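## Task

Move all three white caps into the round steel dish next to the tray. No cap of another kind may be in the dish at the end, and every other cap that began in the tray must still be in the tray. The tray and dish are not fixed down; both must finish upright, resting only on the table. It counts as failed if anything is still in motion at the end, if the robot is squeezing any cap, the tray or the dish from opposite sides even gently, or if the robot bears more than 20% of the weight of any of them (friction on their sides included). Release everything and pull the hands away at the end.

## Robot and tools

Robot: two six-joint arms, left_arm and right_arm, each ending in an identical five-finger right hand (so the hands are not mirrored). Shared world frame: origin on the tabletop midway between the arms, +x out over the table, +z up, left_arm on the +y side. Result positions are in metres, orientation as quaternion wxyz, velocities in m/s and rad/s; printed positions get less exact at long reach.

Hand point: a spot 0.05 m in front of the palm where index pad and thumb tip meet in a pinch. Its own axes: +z along the straightened fingers (fingertips extend 0.06-0.07 m past it), +y out of the palm, +x across the palm toward the little finger. A wrist bracket on the little-finger side protrudes 0.03 m beyond the point along +y and 0.11 m across; it can collide with things. For a whole-hand wrap (objects 0.035-0.08 m wide) turn the thumb in front of the palm before reaching the object. A pinch is roughly index -0.22, thumb_bend -0.75, thumb_turn -0.57.

The row: every motion uses one row of exactly 28 numbers, each in [-1, 1], always covering both arms. Order: left_arm dx, dy, dz, rx, ry, rz, then left_gripper little, ring, middle, index, thumb_bend, thumb_turn, force_limit, speed; then the same 14 for right_arm/right_gripper. dx..rz are an offset, not a pose: they are measured in the hand point's own axes from its pose in the latest result that reported it (for a second call within one reply, or before any report, from where it stands when the action begins). 1.0 equals 0.6 m or 180 degrees; rx, ry, rz form one rotation vector. All-zero offsets are not a pause; they pull the hand back to the reference pose. Finger and thumb values are absolute targets: +1 open/straight, -1 curled; thumb_turn +1 beside the palm, -1 opposite the fingers. force_limit maps -1..+1 to about 0-10 N at the fingertip (0-15 N for thumb motors) and only stops closing. speed maps -1..+1 from near zero to full (0.6 s for full travel); close at -0.9 or slower for a gentle grip. There is no 'unchanged' value: to keep a hand as is, resend its last eight numbers, or before any, its hand_measured six values plus hand_force_limit and hand_speed.

Tools:
- execute_actions {actions: [...], pictures?}. Empty list: just report state (with pictures). One action {rows: [[28 numbers], ...] up to 15 rows, steps up to 15}: each row is held one 1/30 s step, the final row repeated; every row is an offset from the same reference, not from the row before. One wait {steps: up to 300} counts from the previous result, including your reply time. The result comes 5 steps before an action ends; those steps run while you reply. An action needs at least 5 steps.
- move {target: one 28-number row, speed: 0.002-0.5 m/s (default 0.25; rotation up to twice that in rad/s), stop_force: 13-80 N optional}. Each hand point follows a straight path to its target offset; both arms finish together in 0.5-10 s. stop_force ends an arm's path when the wrist sensor feels that much extra push along the direction of travel; the hand then backs off two steps and holds. Use it only with very slow speed, not while rotating, and omit it when moving away from something you are pressing. The result line 'move:' reports done, off_target, moving, held, contact or fault, plus limits (paced = pose clipped, held = steps blocked).
- wait {seconds: 0-10}: lets time pass without new commands.
- zoom_image {camera, region [x0,y0,x1,y1] pixels, max 504x504}: cameras cam_head_left, cam_head_right, cam_high, cam_left_wrist, cam_right_wrist, all 896x504; calibration intrinsics/extrinsics are supplied.
- show_instructions: shows reference images.
- finished_scene {scene: current number}: ends and grades the scene, irreversibly.

Motion facts: commanded poses are clipped each step to within 100 mm and 16 degrees of the measured pose, and arm motion lags about 0.17 s, so big moves may fall short; recheck the pose. Position has priority over orientation. Fingers keep moving after an action until target or force_limit, then lock; hand_stopped_by gives target, force, moving, stalled or fault per motor. hand_load_n dropping near 0 signals a lost grip. To loosen, send a more open target than hand_measured.

Result lines: per-arm pose and velocity, Hand target (when nothing pending), joint positions and torques (noisy, offset), Wrist force/torque in the end-effector axes (offset up to ~5.5 N, noise ~3.4 N, saturates ~100 N), HELD markers, 'pose unreachable' when a clearance check altered a command, MOTOR HOT and fault lines.

Avoid: forces of 150 N or joint overloads (arm freezes 10 s), pushing a stiff arm past contact, arms hitting or pressing each other, knocking items off the table, dropping or slamming caps, tipping the tray or dish, and long static loads that heat motors. Finish with hands open, not touching, and everything still.

Each tool is called after "Request:" as name([rows], argument=value, ...), one row to a line, values as JSON.

Reference images:

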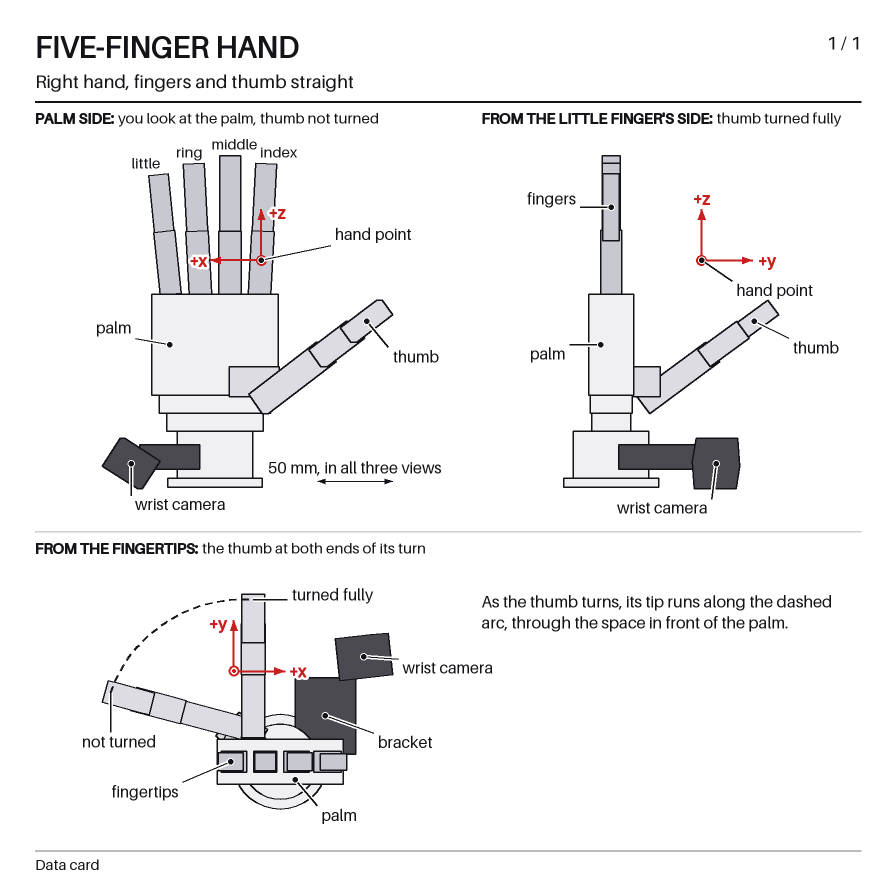

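## Session

Request:
execute_actions(actions=[])

Scene clock: 0.00 s of 7600.00 s.
left_arm: end_effector_position=(-0.1236, +1.0666, +0.6947) hand_measured=(+1.000, +1.000, +1.000, +1.000, +1.000, +1.000) hand_load_n=(+0.0, +0.0, +0.0, +0.0, +0.0, +0.0) hand_stopped_by=(target, target, target, target, target, target) hand_force_limit=0.00 hand_speed=-0.80 end_effector_quat_wxyz=(-0.059, +0.755, -0.653, -0.006) end_effector_velocity=(-0.000, +0.000, -0.000) end_effector_angular_velocity=(-0.001, +0.000, +0.001) | right_arm: end_effector_position=(+0.2820, -1.0425, +0.6841) hand_measured=(+1.000, +1.000, +1.000, +1.000, +1.000, +1.000) hand_load_n=(+0.0, +0.0, +0.0, +0.0, +0.0, +0.0) hand_stopped_by=(target, target, target, target, target, target) hand_force_limit=0.00 hand_speed=-0.80 end_effector_quat_wxyz=(+0.026, +0.677, +0.731, -0.079) end_effector_velocity=(-0.000, -0.000, +0.000) end_effector_angular_velocity=(-0.000, -0.001, -0.000)
Joint positions: left_arm=[ 1.402 -1.63   1.305  1.792  1.63  -1.819] | right_arm=[-1.715 -1.594  1.286  1.723  1.629 -1.717]
Joint velocities: left_arm=[-0.     0.     0.    -0.    -0.    -0.001] | right_arm=[-0.     0.    -0.    -0.    -0.001 -0.   ]
Joint torques (N m, as the arm reports them, + toward a larger angle): no reading
Motor temperatures (°C, as the motors report them): left_arm=[32 33 33 38 38 37] | right_arm=[31 31 31 40 38 40]
Wrist force (N, on the end effector, along its own x y z axes, offset not removed): no reading
Wrist torque (N m, same axes, about the end effector's origin, offset not removed): no reading
Hand target (left_arm): -0.124, +1.067, +0.695; -0.059, +0.755, -0.653, -0.006
Hand target (right_arm): +0.282, -1.043, +0.684; +0.026, +0.677, +0.731, -0.079

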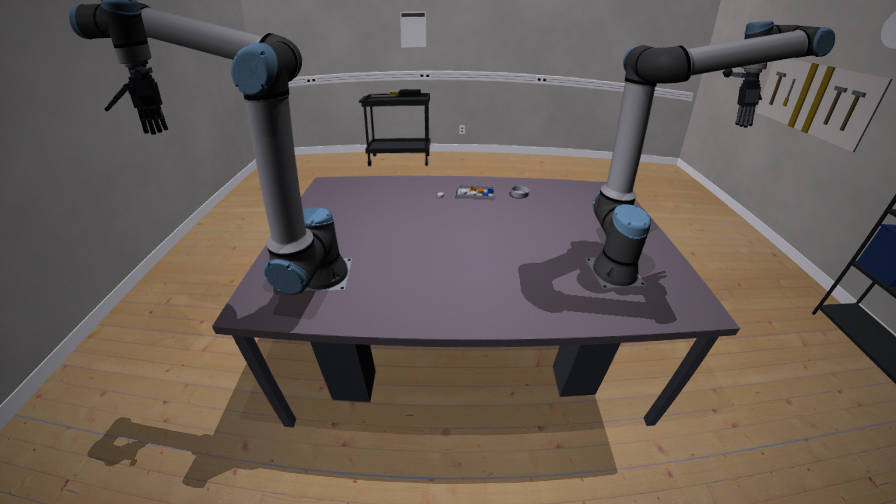

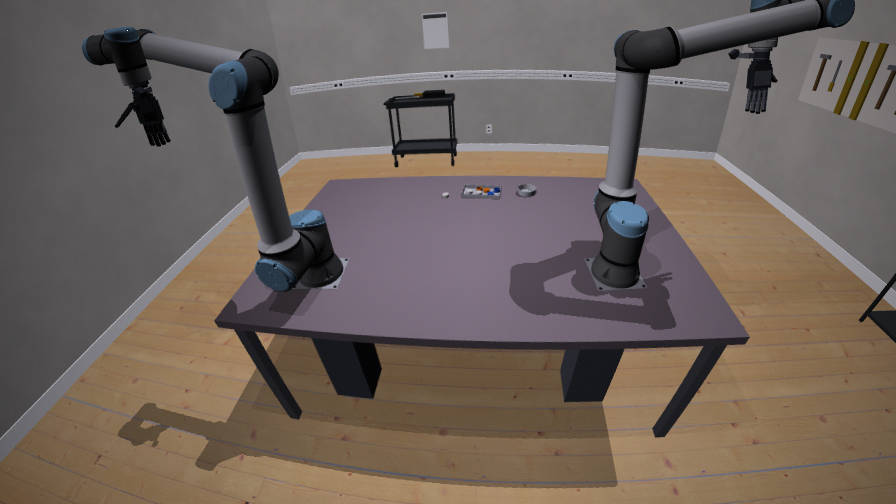

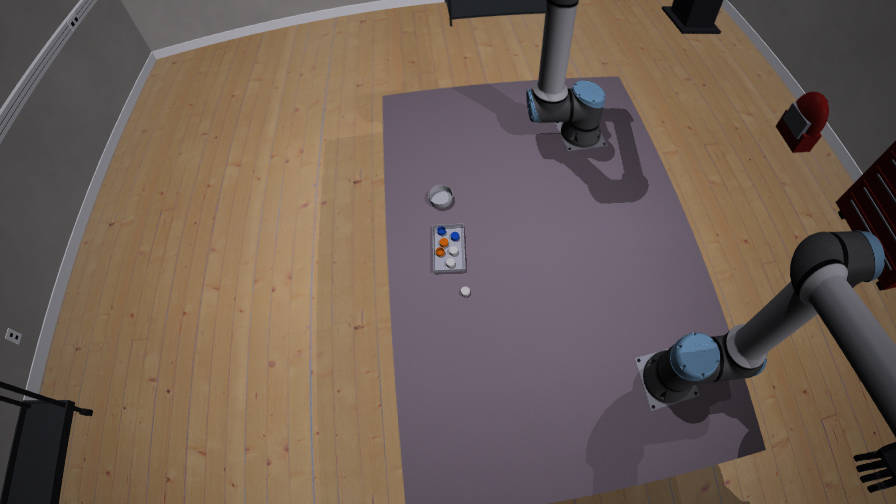

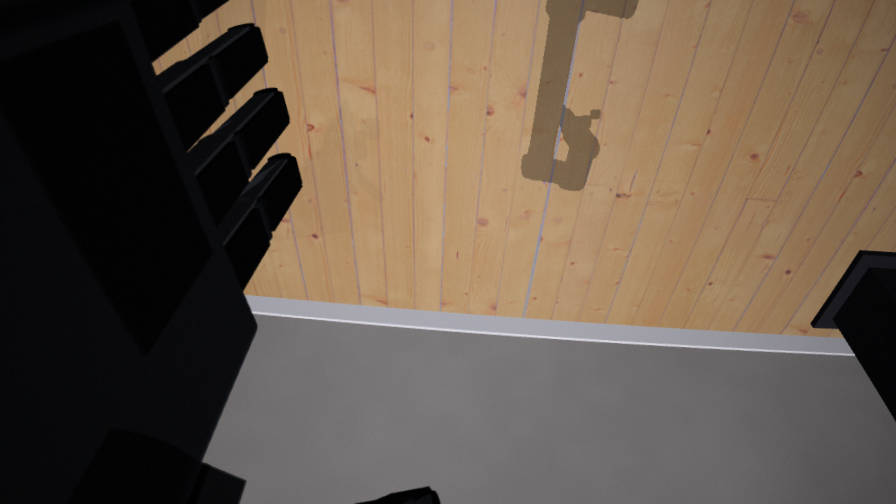

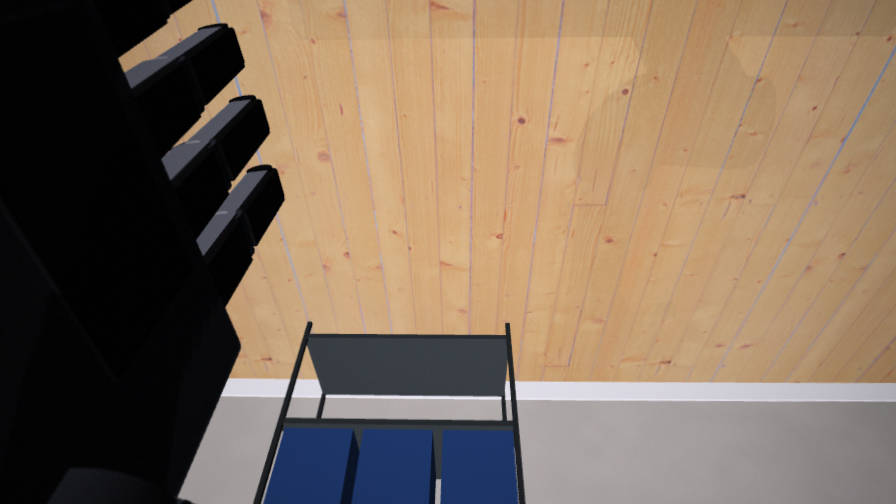

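Request:
zoom_image(camera="cam_high", region=[400,170,500,310])

Request:
zoom_image(camera="cam_head_left", region=[425,170,545,215])

Region (400, 170, 500, 310) of cam_high's 896x504 image, scaled by 3.600, with more detail than that image has; it fills the left 360 columns of this view, and the rest is white.

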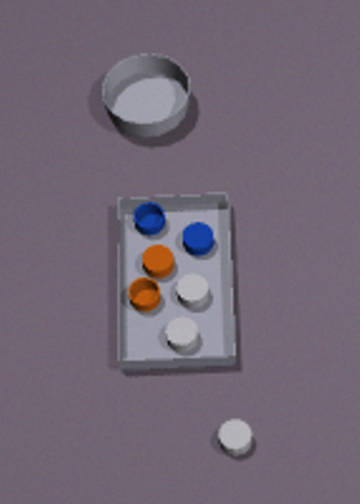

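Region (425, 170, 545, 215) of cam_head_left's 896x504 image, scaled by 4.200, with more detail than that image has; it fills the top 189 rows of this view, and the rest is white.

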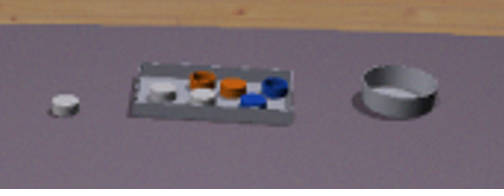

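Request:
move(target=[0.766,-0.555,0.3,0.249,0.321,0.468,-1,-1,-1,0.3,-0.4,-0.57,0,1, 0,0,0,0,0,0,1,1,1,1,1,1,0,-0.8], speed=0.4)

Scene clock: 4.23 s of 7600.00 s.
left_arm: end_effector_position=(+0.0792, +0.8716, +0.5992) hand_measured=(-1.000, -1.000, -1.000, +0.300, -0.400, -0.570) hand_load_n=(+0.0, +0.0, +0.0, +0.0, +0.0, +0.0) hand_stopped_by=(target, target, target, target, target, target) hand_force_limit=0.00 hand_speed=1.00 end_effector_quat_wxyz=(+0.033, -0.423, +0.860, -0.283) end_effector_velocity=(+0.000, -0.000, -0.000) end_effector_angular_velocity=(-0.001, +0.000, -0.002) | right_arm: end_effector_position=(+0.2820, -1.0425, +0.6841) hand_measured=(+1.000, +1.000, +1.000, +1.000, +1.000, +1.000) hand_load_n=(+0.0, +0.0, +0.0, +0.0, +0.0, +0.0) hand_stopped_by=(target, target, target, target, target, target) hand_force_limit=0.00 hand_speed=-0.80 end_effector_quat_wxyz=(+0.026, +0.677, +0.731, -0.079) end_effector_velocity=(+0.000, -0.000, +0.000) end_effector_angular_velocity=(-0.000, -0.000, -0.000)
Joint positions: left_arm=[ 1.043 -1.867  1.771  1.991  2.059 -1.29 ] | right_arm=[-1.715 -1.594  1.286  1.723  1.629 -1.717]
Joint velocities: left_arm=[-0.002 -0.     0.001  0.    -0.     0.   ] | right_arm=[ 0.001  0.    -0.    -0.    -0.     0.001]
Joint torques (N m, as the arm reports them, + toward a larger angle): left_arm=[ -9.54  -0.64 -35.34   1.21  -1.74  -2.65] | right_arm=[ -0.67 -32.72 -34.23   4.23   0.62   0.16]
Motor temperatures (°C, as the motors report them): left_arm=[32 33 33 38 38 37] | right_arm=[31 31 31 40 38 40]
Wrist force (N, on the end effector, along its own x y z axes, offset not removed): left_arm=[-1.3 1.6 -4.1] | right_arm=[-0.2 -1.6 -1.2]
Wrist torque (N m, same axes, about the end effector's origin, offset not removed): left_arm=[0.76 0.25 0.04] | right_arm=[-0.27 0.29 -0.31]
Hand target (left_arm): +0.079, +0.872, +0.599; +0.033, -0.423, +0.860, -0.283
Hand target (right_arm): +0.282, -1.043, +0.684; +0.026, +0.677, +0.731, -0.079
Off the commanded pose (left_arm): 0.298 m, 55 deg; position and orientation clipped at the last step of the last action.
Off the commanded pose (right_arm): 0.000 m, 0 deg.
Kept back: nothing.
move: held (left_arm); limits=paced,held; held on 41 of 84 steps (left_arm), including the last (left_arm)
pose unreachable (left arm): on one or more control steps of this call this arm could not follow its commanded pose, so it was not sent that pose on those steps. On the call's last step it was still not sent that pose. It may still have moved: this result reports where it is.
cause: the commanded pose would bring two parts of the arm too close to each other (joints 4 (wrist 1) to 6 (wrist 3) lie between them).
camera_calibration (this result's frames):
cam_left_wrist: T_world_to_cam=[[-0.65402, 0.550135, -0.51924, -0.120361], [0.418933, 0.834924, 0.356926, -0.979698], [0.629883, 0.0159099, -0.776527, 0.536686], [0, 0, 0, 1]] pos_world=[-0.00633952, 0.87565, 0.703935]
cam_right_wrist: T_world_to_cam=[[0.999376, -0.0199976, -0.0291214, -0.2935], [0.00430371, -0.74929, 0.662228, -1.23557], [-0.0350633, -0.66194, -0.748736, -0.0375816], [0, 0, 0, 1]] pos_world=[0.297317, -0.95655, 0.781547]

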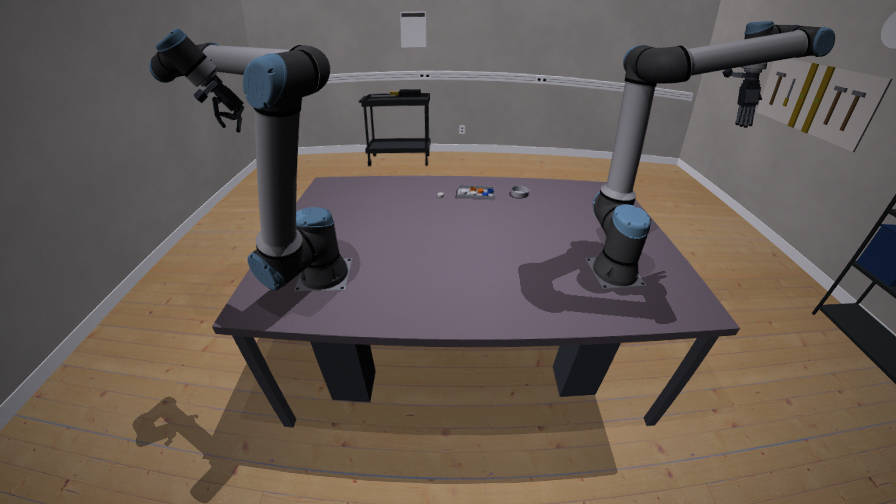

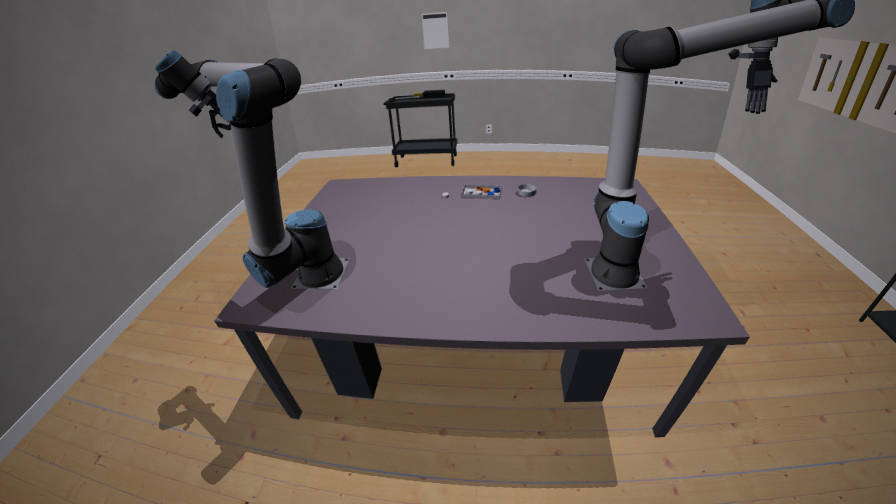

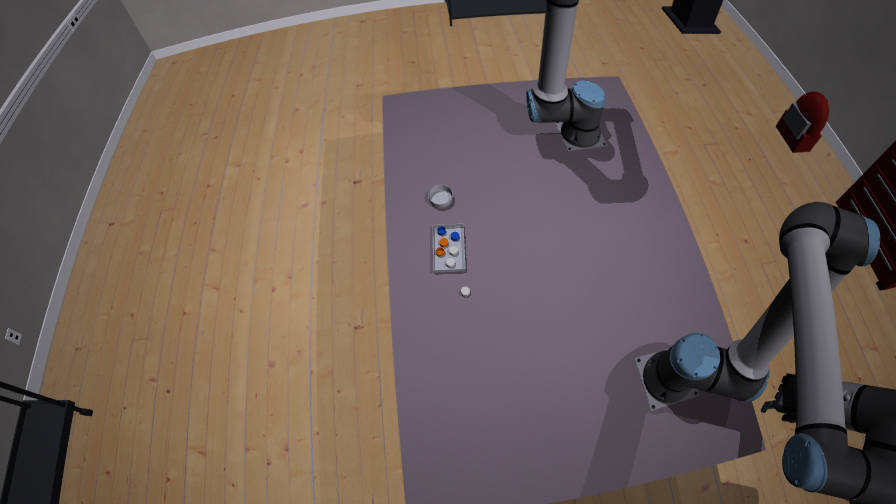

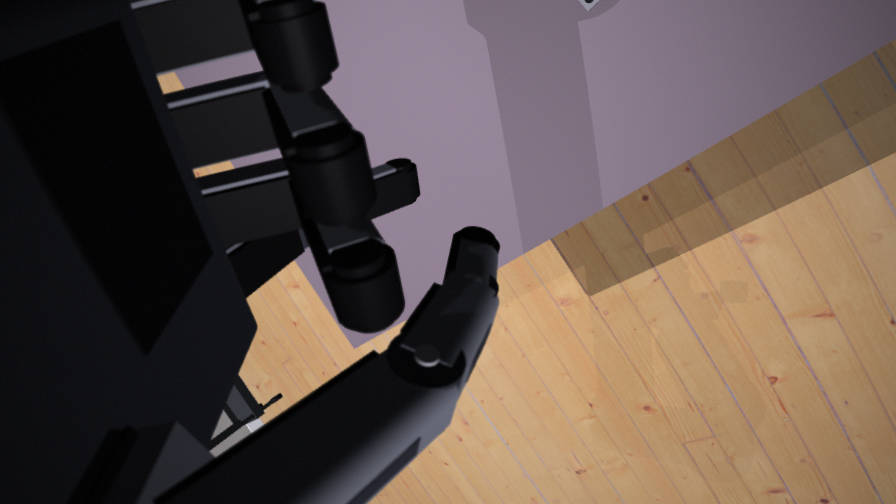

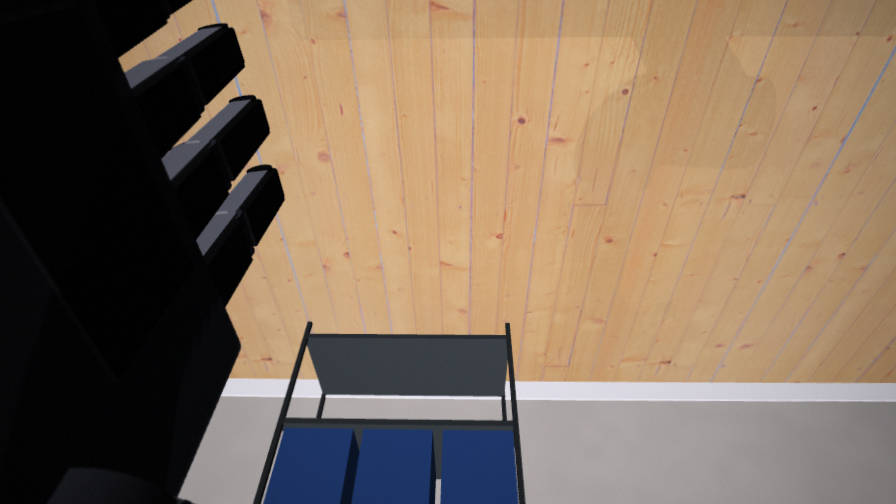

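Request:
move(target=[0,-0.62,0.88,0.16,-0.056,0.028,-1,-1,-1,0.3,-0.4,-0.57,0,1, 0,0,0,0,0,0,1,1,1,1,1,1,0,-0.8], speed=0.4)

Scene clock: 6.73 s of 7600.00 s.
left_arm: end_effector_position=(+0.0800, +0.8708, +0.5986) hand_measured=(-1.000, -1.000, -1.000, +0.300, -0.400, -0.570) hand_load_n=(+0.0, +0.0, +0.0, +0.0, +0.0, +0.0) hand_stopped_by=(target, target, target, target, target, target) hand_force_limit=0.00 hand_speed=1.00 end_effector_quat_wxyz=(+0.033, -0.423, +0.860, -0.284) end_effector_velocity=(-0.000, -0.000, -0.000) end_effector_angular_velocity=(-0.000, +0.000, +0.001) | right_arm: end_effector_position=(+0.2820, -1.0425, +0.6841) hand_measured=(+1.000, +1.000, +1.000, +1.000, +1.000, +1.000) hand_load_n=(+0.0, +0.0, +0.0, +0.0, +0.0, +0.0) hand_stopped_by=(target, target, target, target, target, target) hand_force_limit=0.00 hand_speed=-0.80 end_effector_quat_wxyz=(+0.026, +0.677, +0.731, -0.079) end_effector_velocity=(-0.000, -0.000, -0.000) end_effector_angular_velocity=(+0.000, +0.000, +0.000)
Joint positions: left_arm=[ 1.04  -1.868  1.773  1.989  2.061 -1.292] | right_arm=[-1.715 -1.594  1.286  1.723  1.629 -1.717]
Joint velocities: left_arm=[ 0.001  0.     0.     0.    -0.     0.   ] | right_arm=[-0.001  0.     0.     0.     0.    -0.001]
Joint torques (N m, as the arm reports them, + toward a larger angle): left_arm=[  8.96  -2.91 -42.99   5.31  -1.7    3.11] | right_arm=[  1.11 -33.51 -34.05   4.5    0.9    0.59]
Motor temperatures (°C, as the motors report them): left_arm=[32 33 33 38 38 37] | right_arm=[31 31 31 40 38 40]
Wrist force (N, on the end effector, along its own x y z axes, offset not removed): left_arm=[-1.0 -7.1 -3.8] | right_arm=[-1.0 -0.3 -1.2]
Wrist torque (N m, same axes, about the end effector's origin, offset not removed): left_arm=[-0.60 0.04 -0.18] | right_arm=[-0.10 0.46 -0.30]
Hand target (left_arm): +0.080, +0.871, +0.599; +0.033, -0.423, +0.860, -0.284
Hand target (right_arm): +0.282, -1.043, +0.684; +0.026, +0.677, +0.731, -0.079
Off the commanded pose (left_arm): 0.645 m, 31 deg; position and orientation clipped at the last step of the last action.
Off the commanded pose (right_arm): 0.000 m, 0 deg.
Kept back: nothing.
move: held (left_arm); limits=paced,held; held on 54 of 60 steps (left_arm), including the last (left_arm)
pose unreachable (left arm): on one or more control steps of this call this arm could not follow its commanded pose, so it was not sent that pose on those steps. On the call's last step it was still not sent that pose. It may still have moved: this result reports where it is.
cause: the commanded pose would bring two parts of the arm too close to each other (joints 4 (wrist 1) to 6 (wrist 3) lie between them).
camera_calibration (this result's frames):
cam_left_wrist: T_world_to_cam=[[-0.653614, 0.549827, -0.520077, -0.118957], [0.418502, 0.835132, 0.356946, -0.979363], [0.630591, 0.0156517, -0.775957, 0.535591], [0, 0, 0, 1]] pos_world=[-0.00562559, 0.87492, 0.703309]
cam_right_wrist: T_world_to_cam=[[0.999376, -0.0199976, -0.0291214, -0.2935], [0.00430367, -0.74929, 0.662228, -1.23557], [-0.0350633, -0.66194, -0.748736, -0.0375818], [0, 0, 0, 1]] pos_world=[0.297317, -0.95655, 0.781547]

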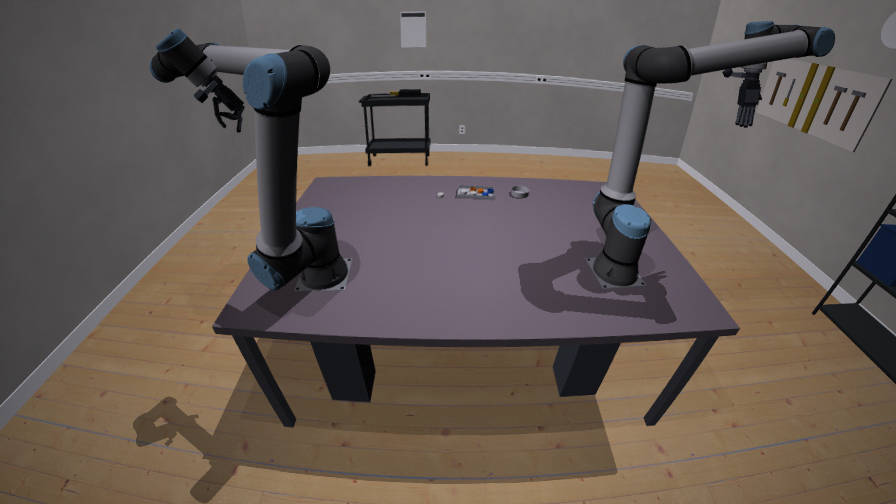

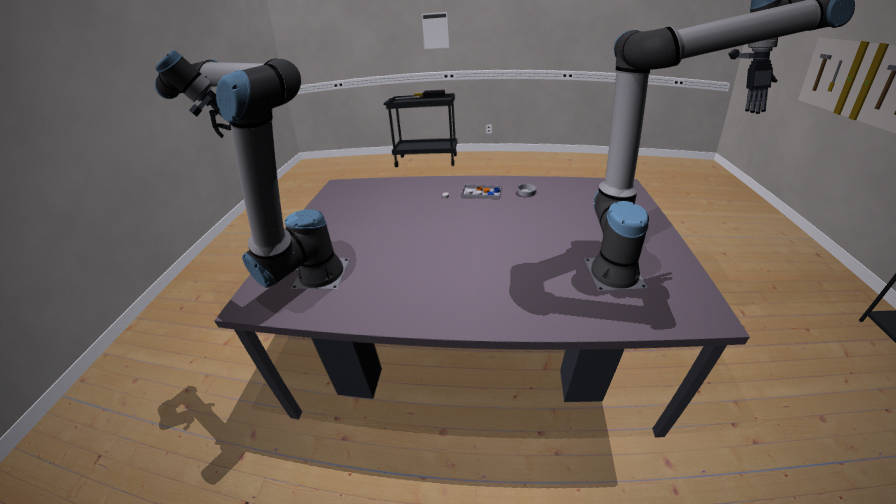

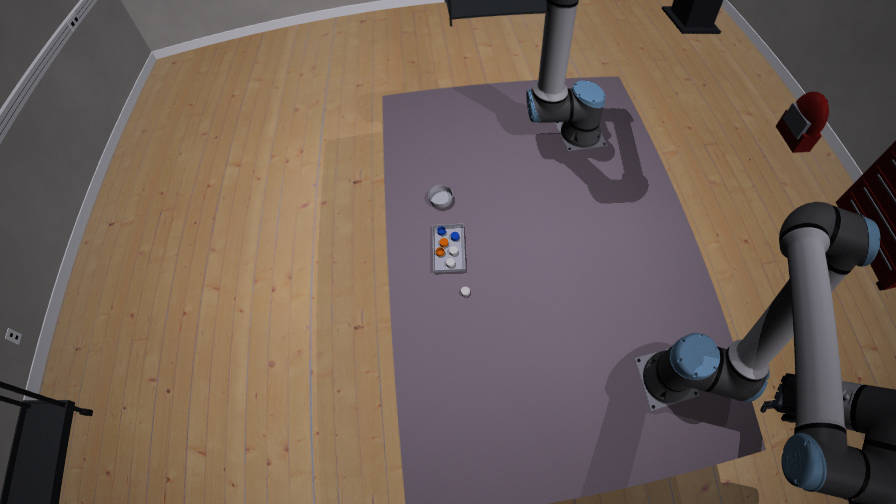

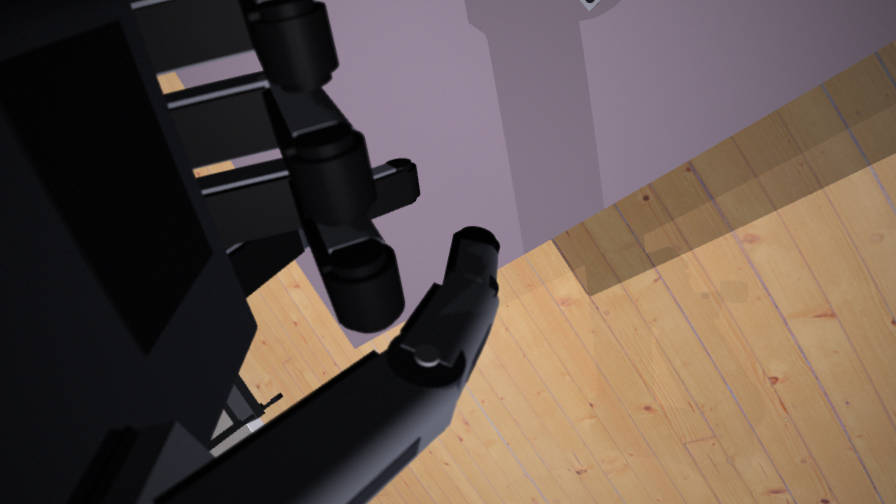

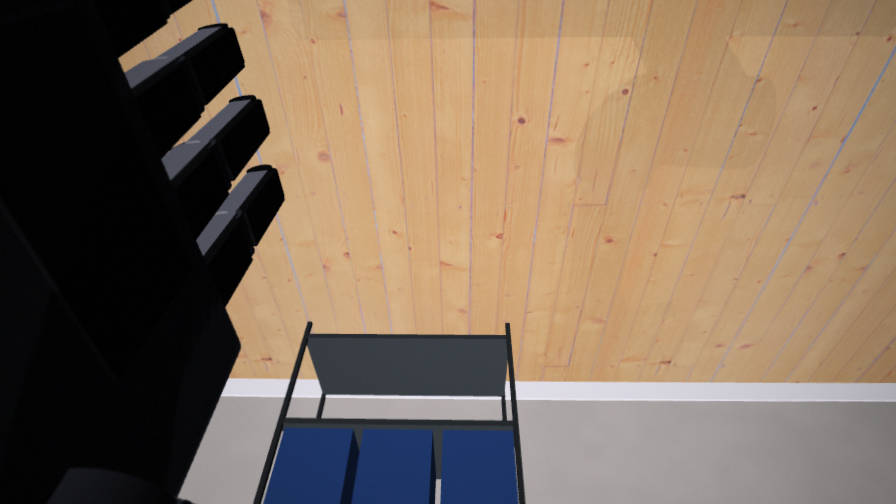

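Request:
move(target=[-0.44,-0.19,0.12,-0.176,-0.058,0.016,-1,-1,-1,0.3,-0.4,-0.57,0,1, 0,0,0,0,0,0,1,1,1,1,1,1,0,-0.8], speed=0.4)

Scene clock: 11.87 s of 7600.00 s.
left_arm: end_effector_position=(+0.3509, +0.9792, +0.5492) hand_measured=(-1.000, -1.000, -1.000, +0.300, -0.400, -0.570) hand_load_n=(+0.0, +0.0, +0.0, +0.0, +0.0, +0.0) hand_stopped_by=(target, target, target, target, target, target) hand_force_limit=0.00 hand_speed=1.00 end_effector_quat_wxyz=(+0.001, -0.418, +0.909, +0.002) end_effector_velocity=(+0.002, +0.000, -0.000) end_effector_angular_velocity=(+0.002, +0.002, -0.001) | right_arm: end_effector_position=(+0.2820, -1.0425, +0.6841) hand_measured=(+1.000, +1.000, +1.000, +1.000, +1.000, +1.000) hand_load_n=(+0.0, +0.0, +0.0, +0.0, +0.0, +0.0) hand_stopped_by=(target, target, target, target, target, target) hand_force_limit=0.00 hand_speed=-0.80 end_effector_quat_wxyz=(+0.026, +0.677, +0.731, -0.079) end_effector_velocity=(-0.000, -0.000, -0.000) end_effector_angular_velocity=(+0.001, -0.001, -0.000)
Joint positions: left_arm=[ 0.271 -1.652  1.609  1.614  1.566 -2.092] | right_arm=[-1.715 -1.594  1.286  1.723  1.629 -1.717]
Joint velocities: left_arm=[-0.003  0.002 -0.001  0.    -0.003 -0.002] | right_arm=[-0.001  0.     0.     0.    -0.001 -0.   ]
Joint torques (N m, as the arm reports them, + toward a larger angle): left_arm=[-13.12 -19.31 -43.42   0.78  -2.31  -2.25] | right_arm=[  0.18 -32.44 -34.34   4.4    0.71   0.26]
Motor temperatures (°C, as the motors report them): left_arm=[32 33 33 38 38 37] | right_arm=[31 31 31 40 38 40]
Wrist force (N, on the end effector, along its own x y z axes, offset not removed): left_arm=[4.8 -1.3 -2.0] | right_arm=[-2.0 -1.8 1.0]
Wrist torque (N m, same axes, about the end effector's origin, offset not removed): left_arm=[0.21 -0.62 0.51] | right_arm=[-0.48 0.50 -0.45]
Hand target (left_arm): +0.351, +0.979, +0.549; +0.000, -0.418, +0.909, +0.002
Hand target (right_arm): +0.282, -1.043, +0.684; +0.026, +0.677, +0.731, -0.079
Off the commanded pose (left_arm): 0.001 m, 0 deg.
Off the commanded pose (right_arm): 0.000 m, 0 deg.
Kept back: nothing.
move: done; limits=paced
camera_calibration (this result's frames):
cam_left_wrist: T_world_to_cam=[[-0.700093, 0.713874, 0.0159385, -0.465889], [0.597557, 0.573511, 0.560366, -1.08396], [0.39089, 0.401833, -0.828091, 0.0593506], [0, 0, 0, 1]] pos_world=[0.298363, 0.930399, 0.663988]
cam_right_wrist: T_world_to_cam=[[0.999376, -0.0199978, -0.0291212, -0.2935], [0.00430349, -0.74929, 0.662228, -1.23557], [-0.0350633, -0.66194, -0.748736, -0.0375819], [0, 0, 0, 1]] pos_world=[0.297317, -0.95655, 0.781547]

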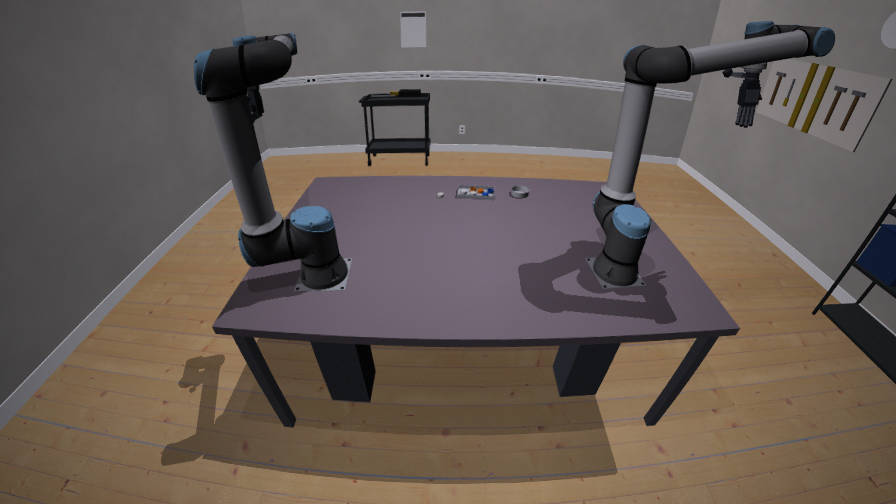

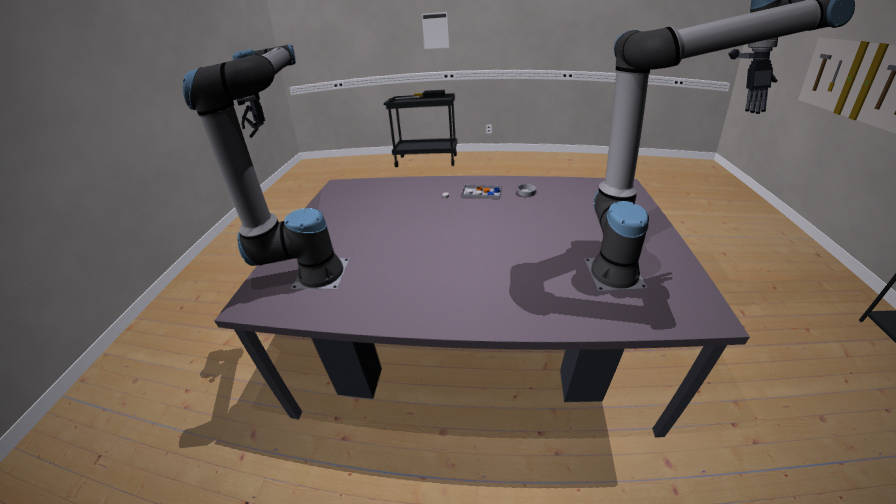

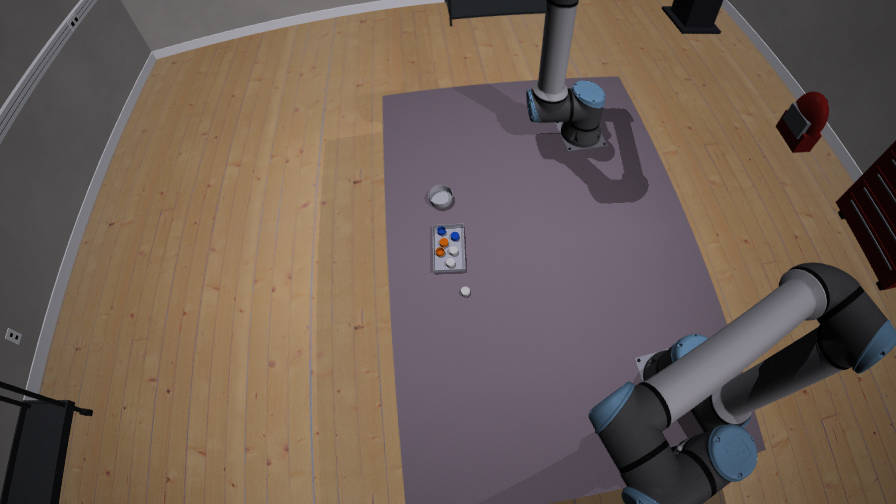

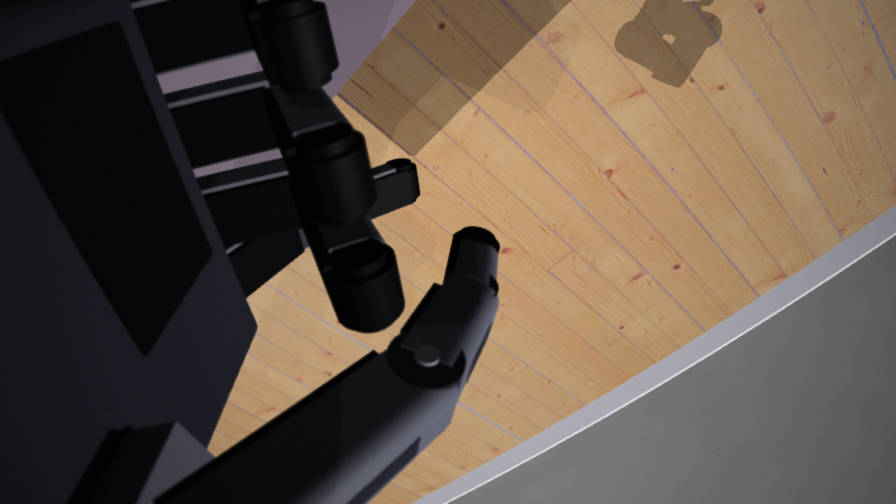

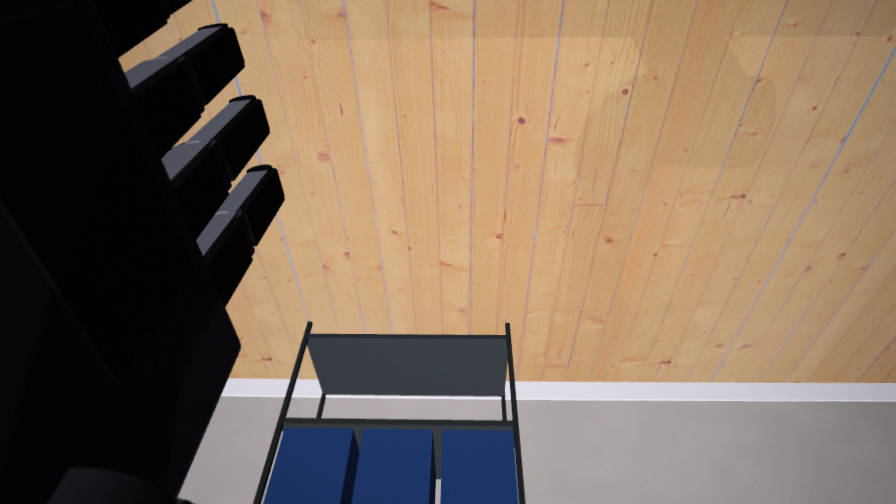

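Request:
move(target=[0,0,0,0,0,0,-1,-1,-1,0.3,-0.4,-0.57,0,1, 0.59,0.43,0.27,0,0,0.82,-1,-1,-1,0.3,-0.4,-0.57,0,1], speed=0.5)

Scene clock: 15.57 s of 7600.00 s.
left_arm: end_effector_position=(+0.3509, +0.9792, +0.5492) hand_measured=(-1.000, -1.000, -1.000, +0.300, -0.400, -0.570) hand_load_n=(+0.0, +0.0, +0.0, +0.0, +0.0, +0.0) hand_stopped_by=(target, target, target, target, target, target) hand_force_limit=0.00 hand_speed=1.00 end_effector_quat_wxyz=(+0.001, -0.418, +0.909, +0.002) end_effector_velocity=(-0.000, +0.000, -0.000) end_effector_angular_velocity=(-0.000, +0.001, +0.001) | right_arm: end_effector_position=(+0.4990, -0.6989, +0.4528) hand_measured=(-1.000, -1.000, -1.000, +0.300, -0.400, -0.570) hand_load_n=(+0.0, +0.0, +0.0, +0.0, +0.0, +0.0) hand_stopped_by=(target, target, target, target, target, target) hand_force_limit=0.00 hand_speed=1.00 end_effector_quat_wxyz=(+0.083, +0.891, -0.446, +0.004) end_effector_velocity=(+0.000, +0.001, -0.000) end_effector_angular_velocity=(-0.004, +0.001, -0.011)
Joint positions: left_arm=[ 0.271 -1.652  1.609  1.614  1.566 -2.092] | right_arm=[-0.622 -1.531  1.673  1.409  1.736  1.954]
Joint velocities: left_arm=[ 0.001  0.001  0.     0.     0.    -0.   ] | right_arm=[ 0.003  0.002 -0.001 -0.     0.004  0.013]
Joint torques (N m, as the arm reports them, + toward a larger angle): left_arm=[ 10.66 -42.85 -28.76   1.2    2.05   3.28] | right_arm=[ 19.19 -22.02 -46.02   2.38   4.76   3.72]
Motor temperatures (°C, as the motors report them): left_arm=[32 33 33 38 38 37] | right_arm=[31 31 31 40 38 40]
Wrist force (N, on the end effector, along its own x y z axes, offset not removed): left_arm=[0.7 -3.3 -0.9] | right_arm=[-0.4 -0.5 -1.9]
Wrist torque (N m, same axes, about the end effector's origin, offset not removed): left_arm=[-0.06 -0.22 0.18] | right_arm=[-0.08 0.29 -0.29]
Hand target (left_arm): +0.351, +0.979, +0.549; +0.001, -0.418, +0.909, +0.002
Hand target (right_arm): +0.499, -0.699, +0.453; +0.083, +0.891, -0.447, +0.004
Off the commanded pose (left_arm): 0.000 m, 0 deg.
Off the commanded pose (right_arm): 0.001 m, 0 deg.
Kept back: nothing.
move: done
camera_calibration (this result's frames):
cam_left_wrist: T_world_to_cam=[[-0.700093, 0.713874, 0.0159373, -0.465888], [0.597556, 0.57351, 0.560369, -1.08396], [0.390893, 0.401834, -0.82809, 0.0593469], [0, 0, 0, 1]] pos_world=[0.298363, 0.930399, 0.663987]
cam_right_wrist: T_world_to_cam=[[-0.847073, -0.502963, 0.171739, -0.017365], [-0.386231, 0.804532, 0.45117, 0.550586], [-0.365092, 0.315843, -0.875757, 0.929862], [0, 0, 0, 1]] pos_world=[0.537429, -0.745388, 0.568908]

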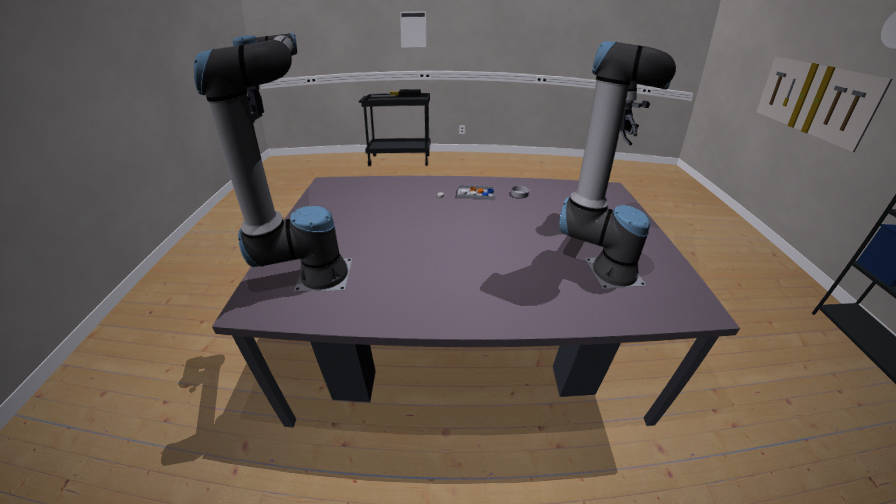

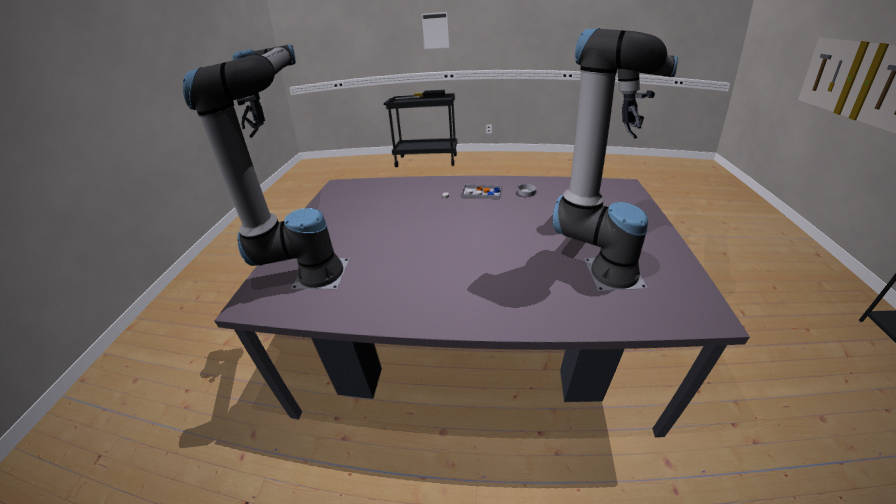

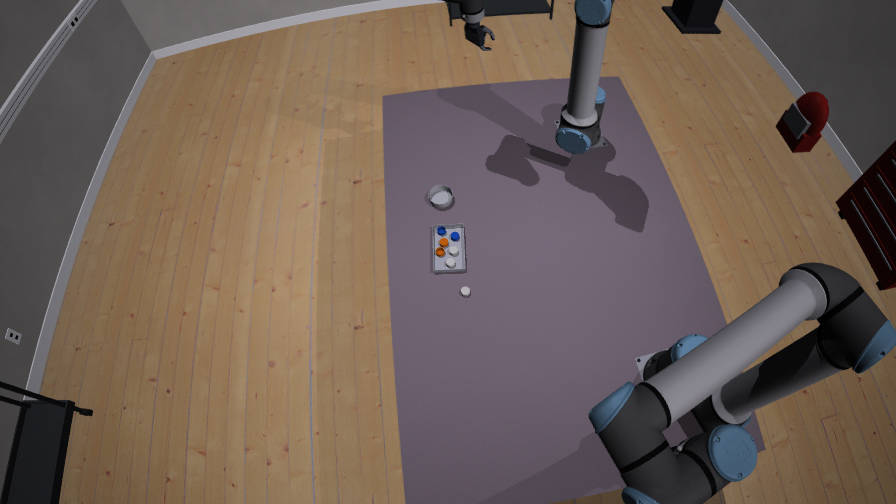

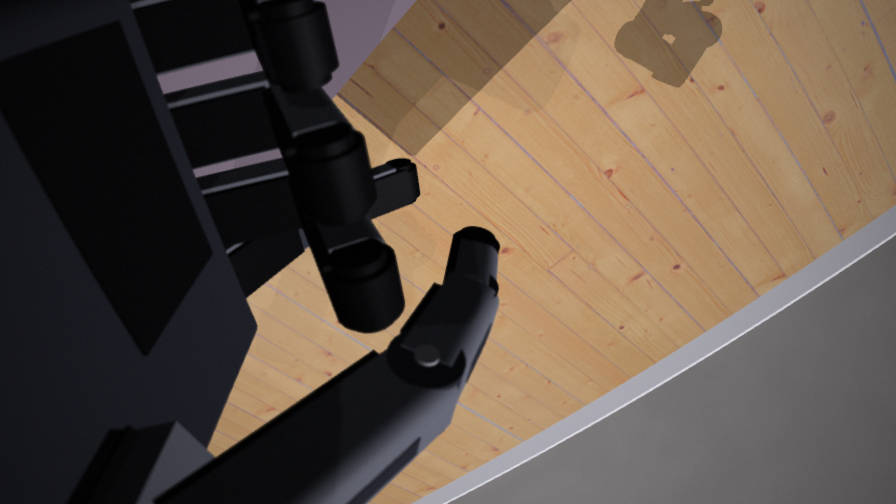

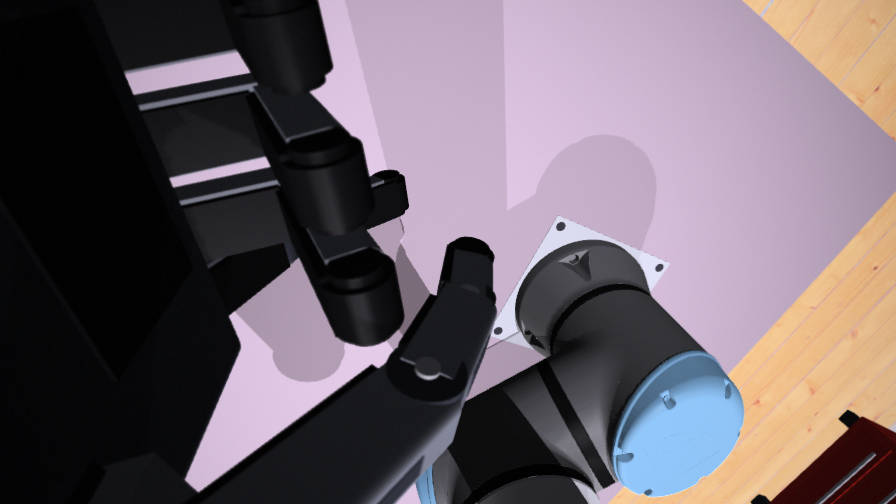

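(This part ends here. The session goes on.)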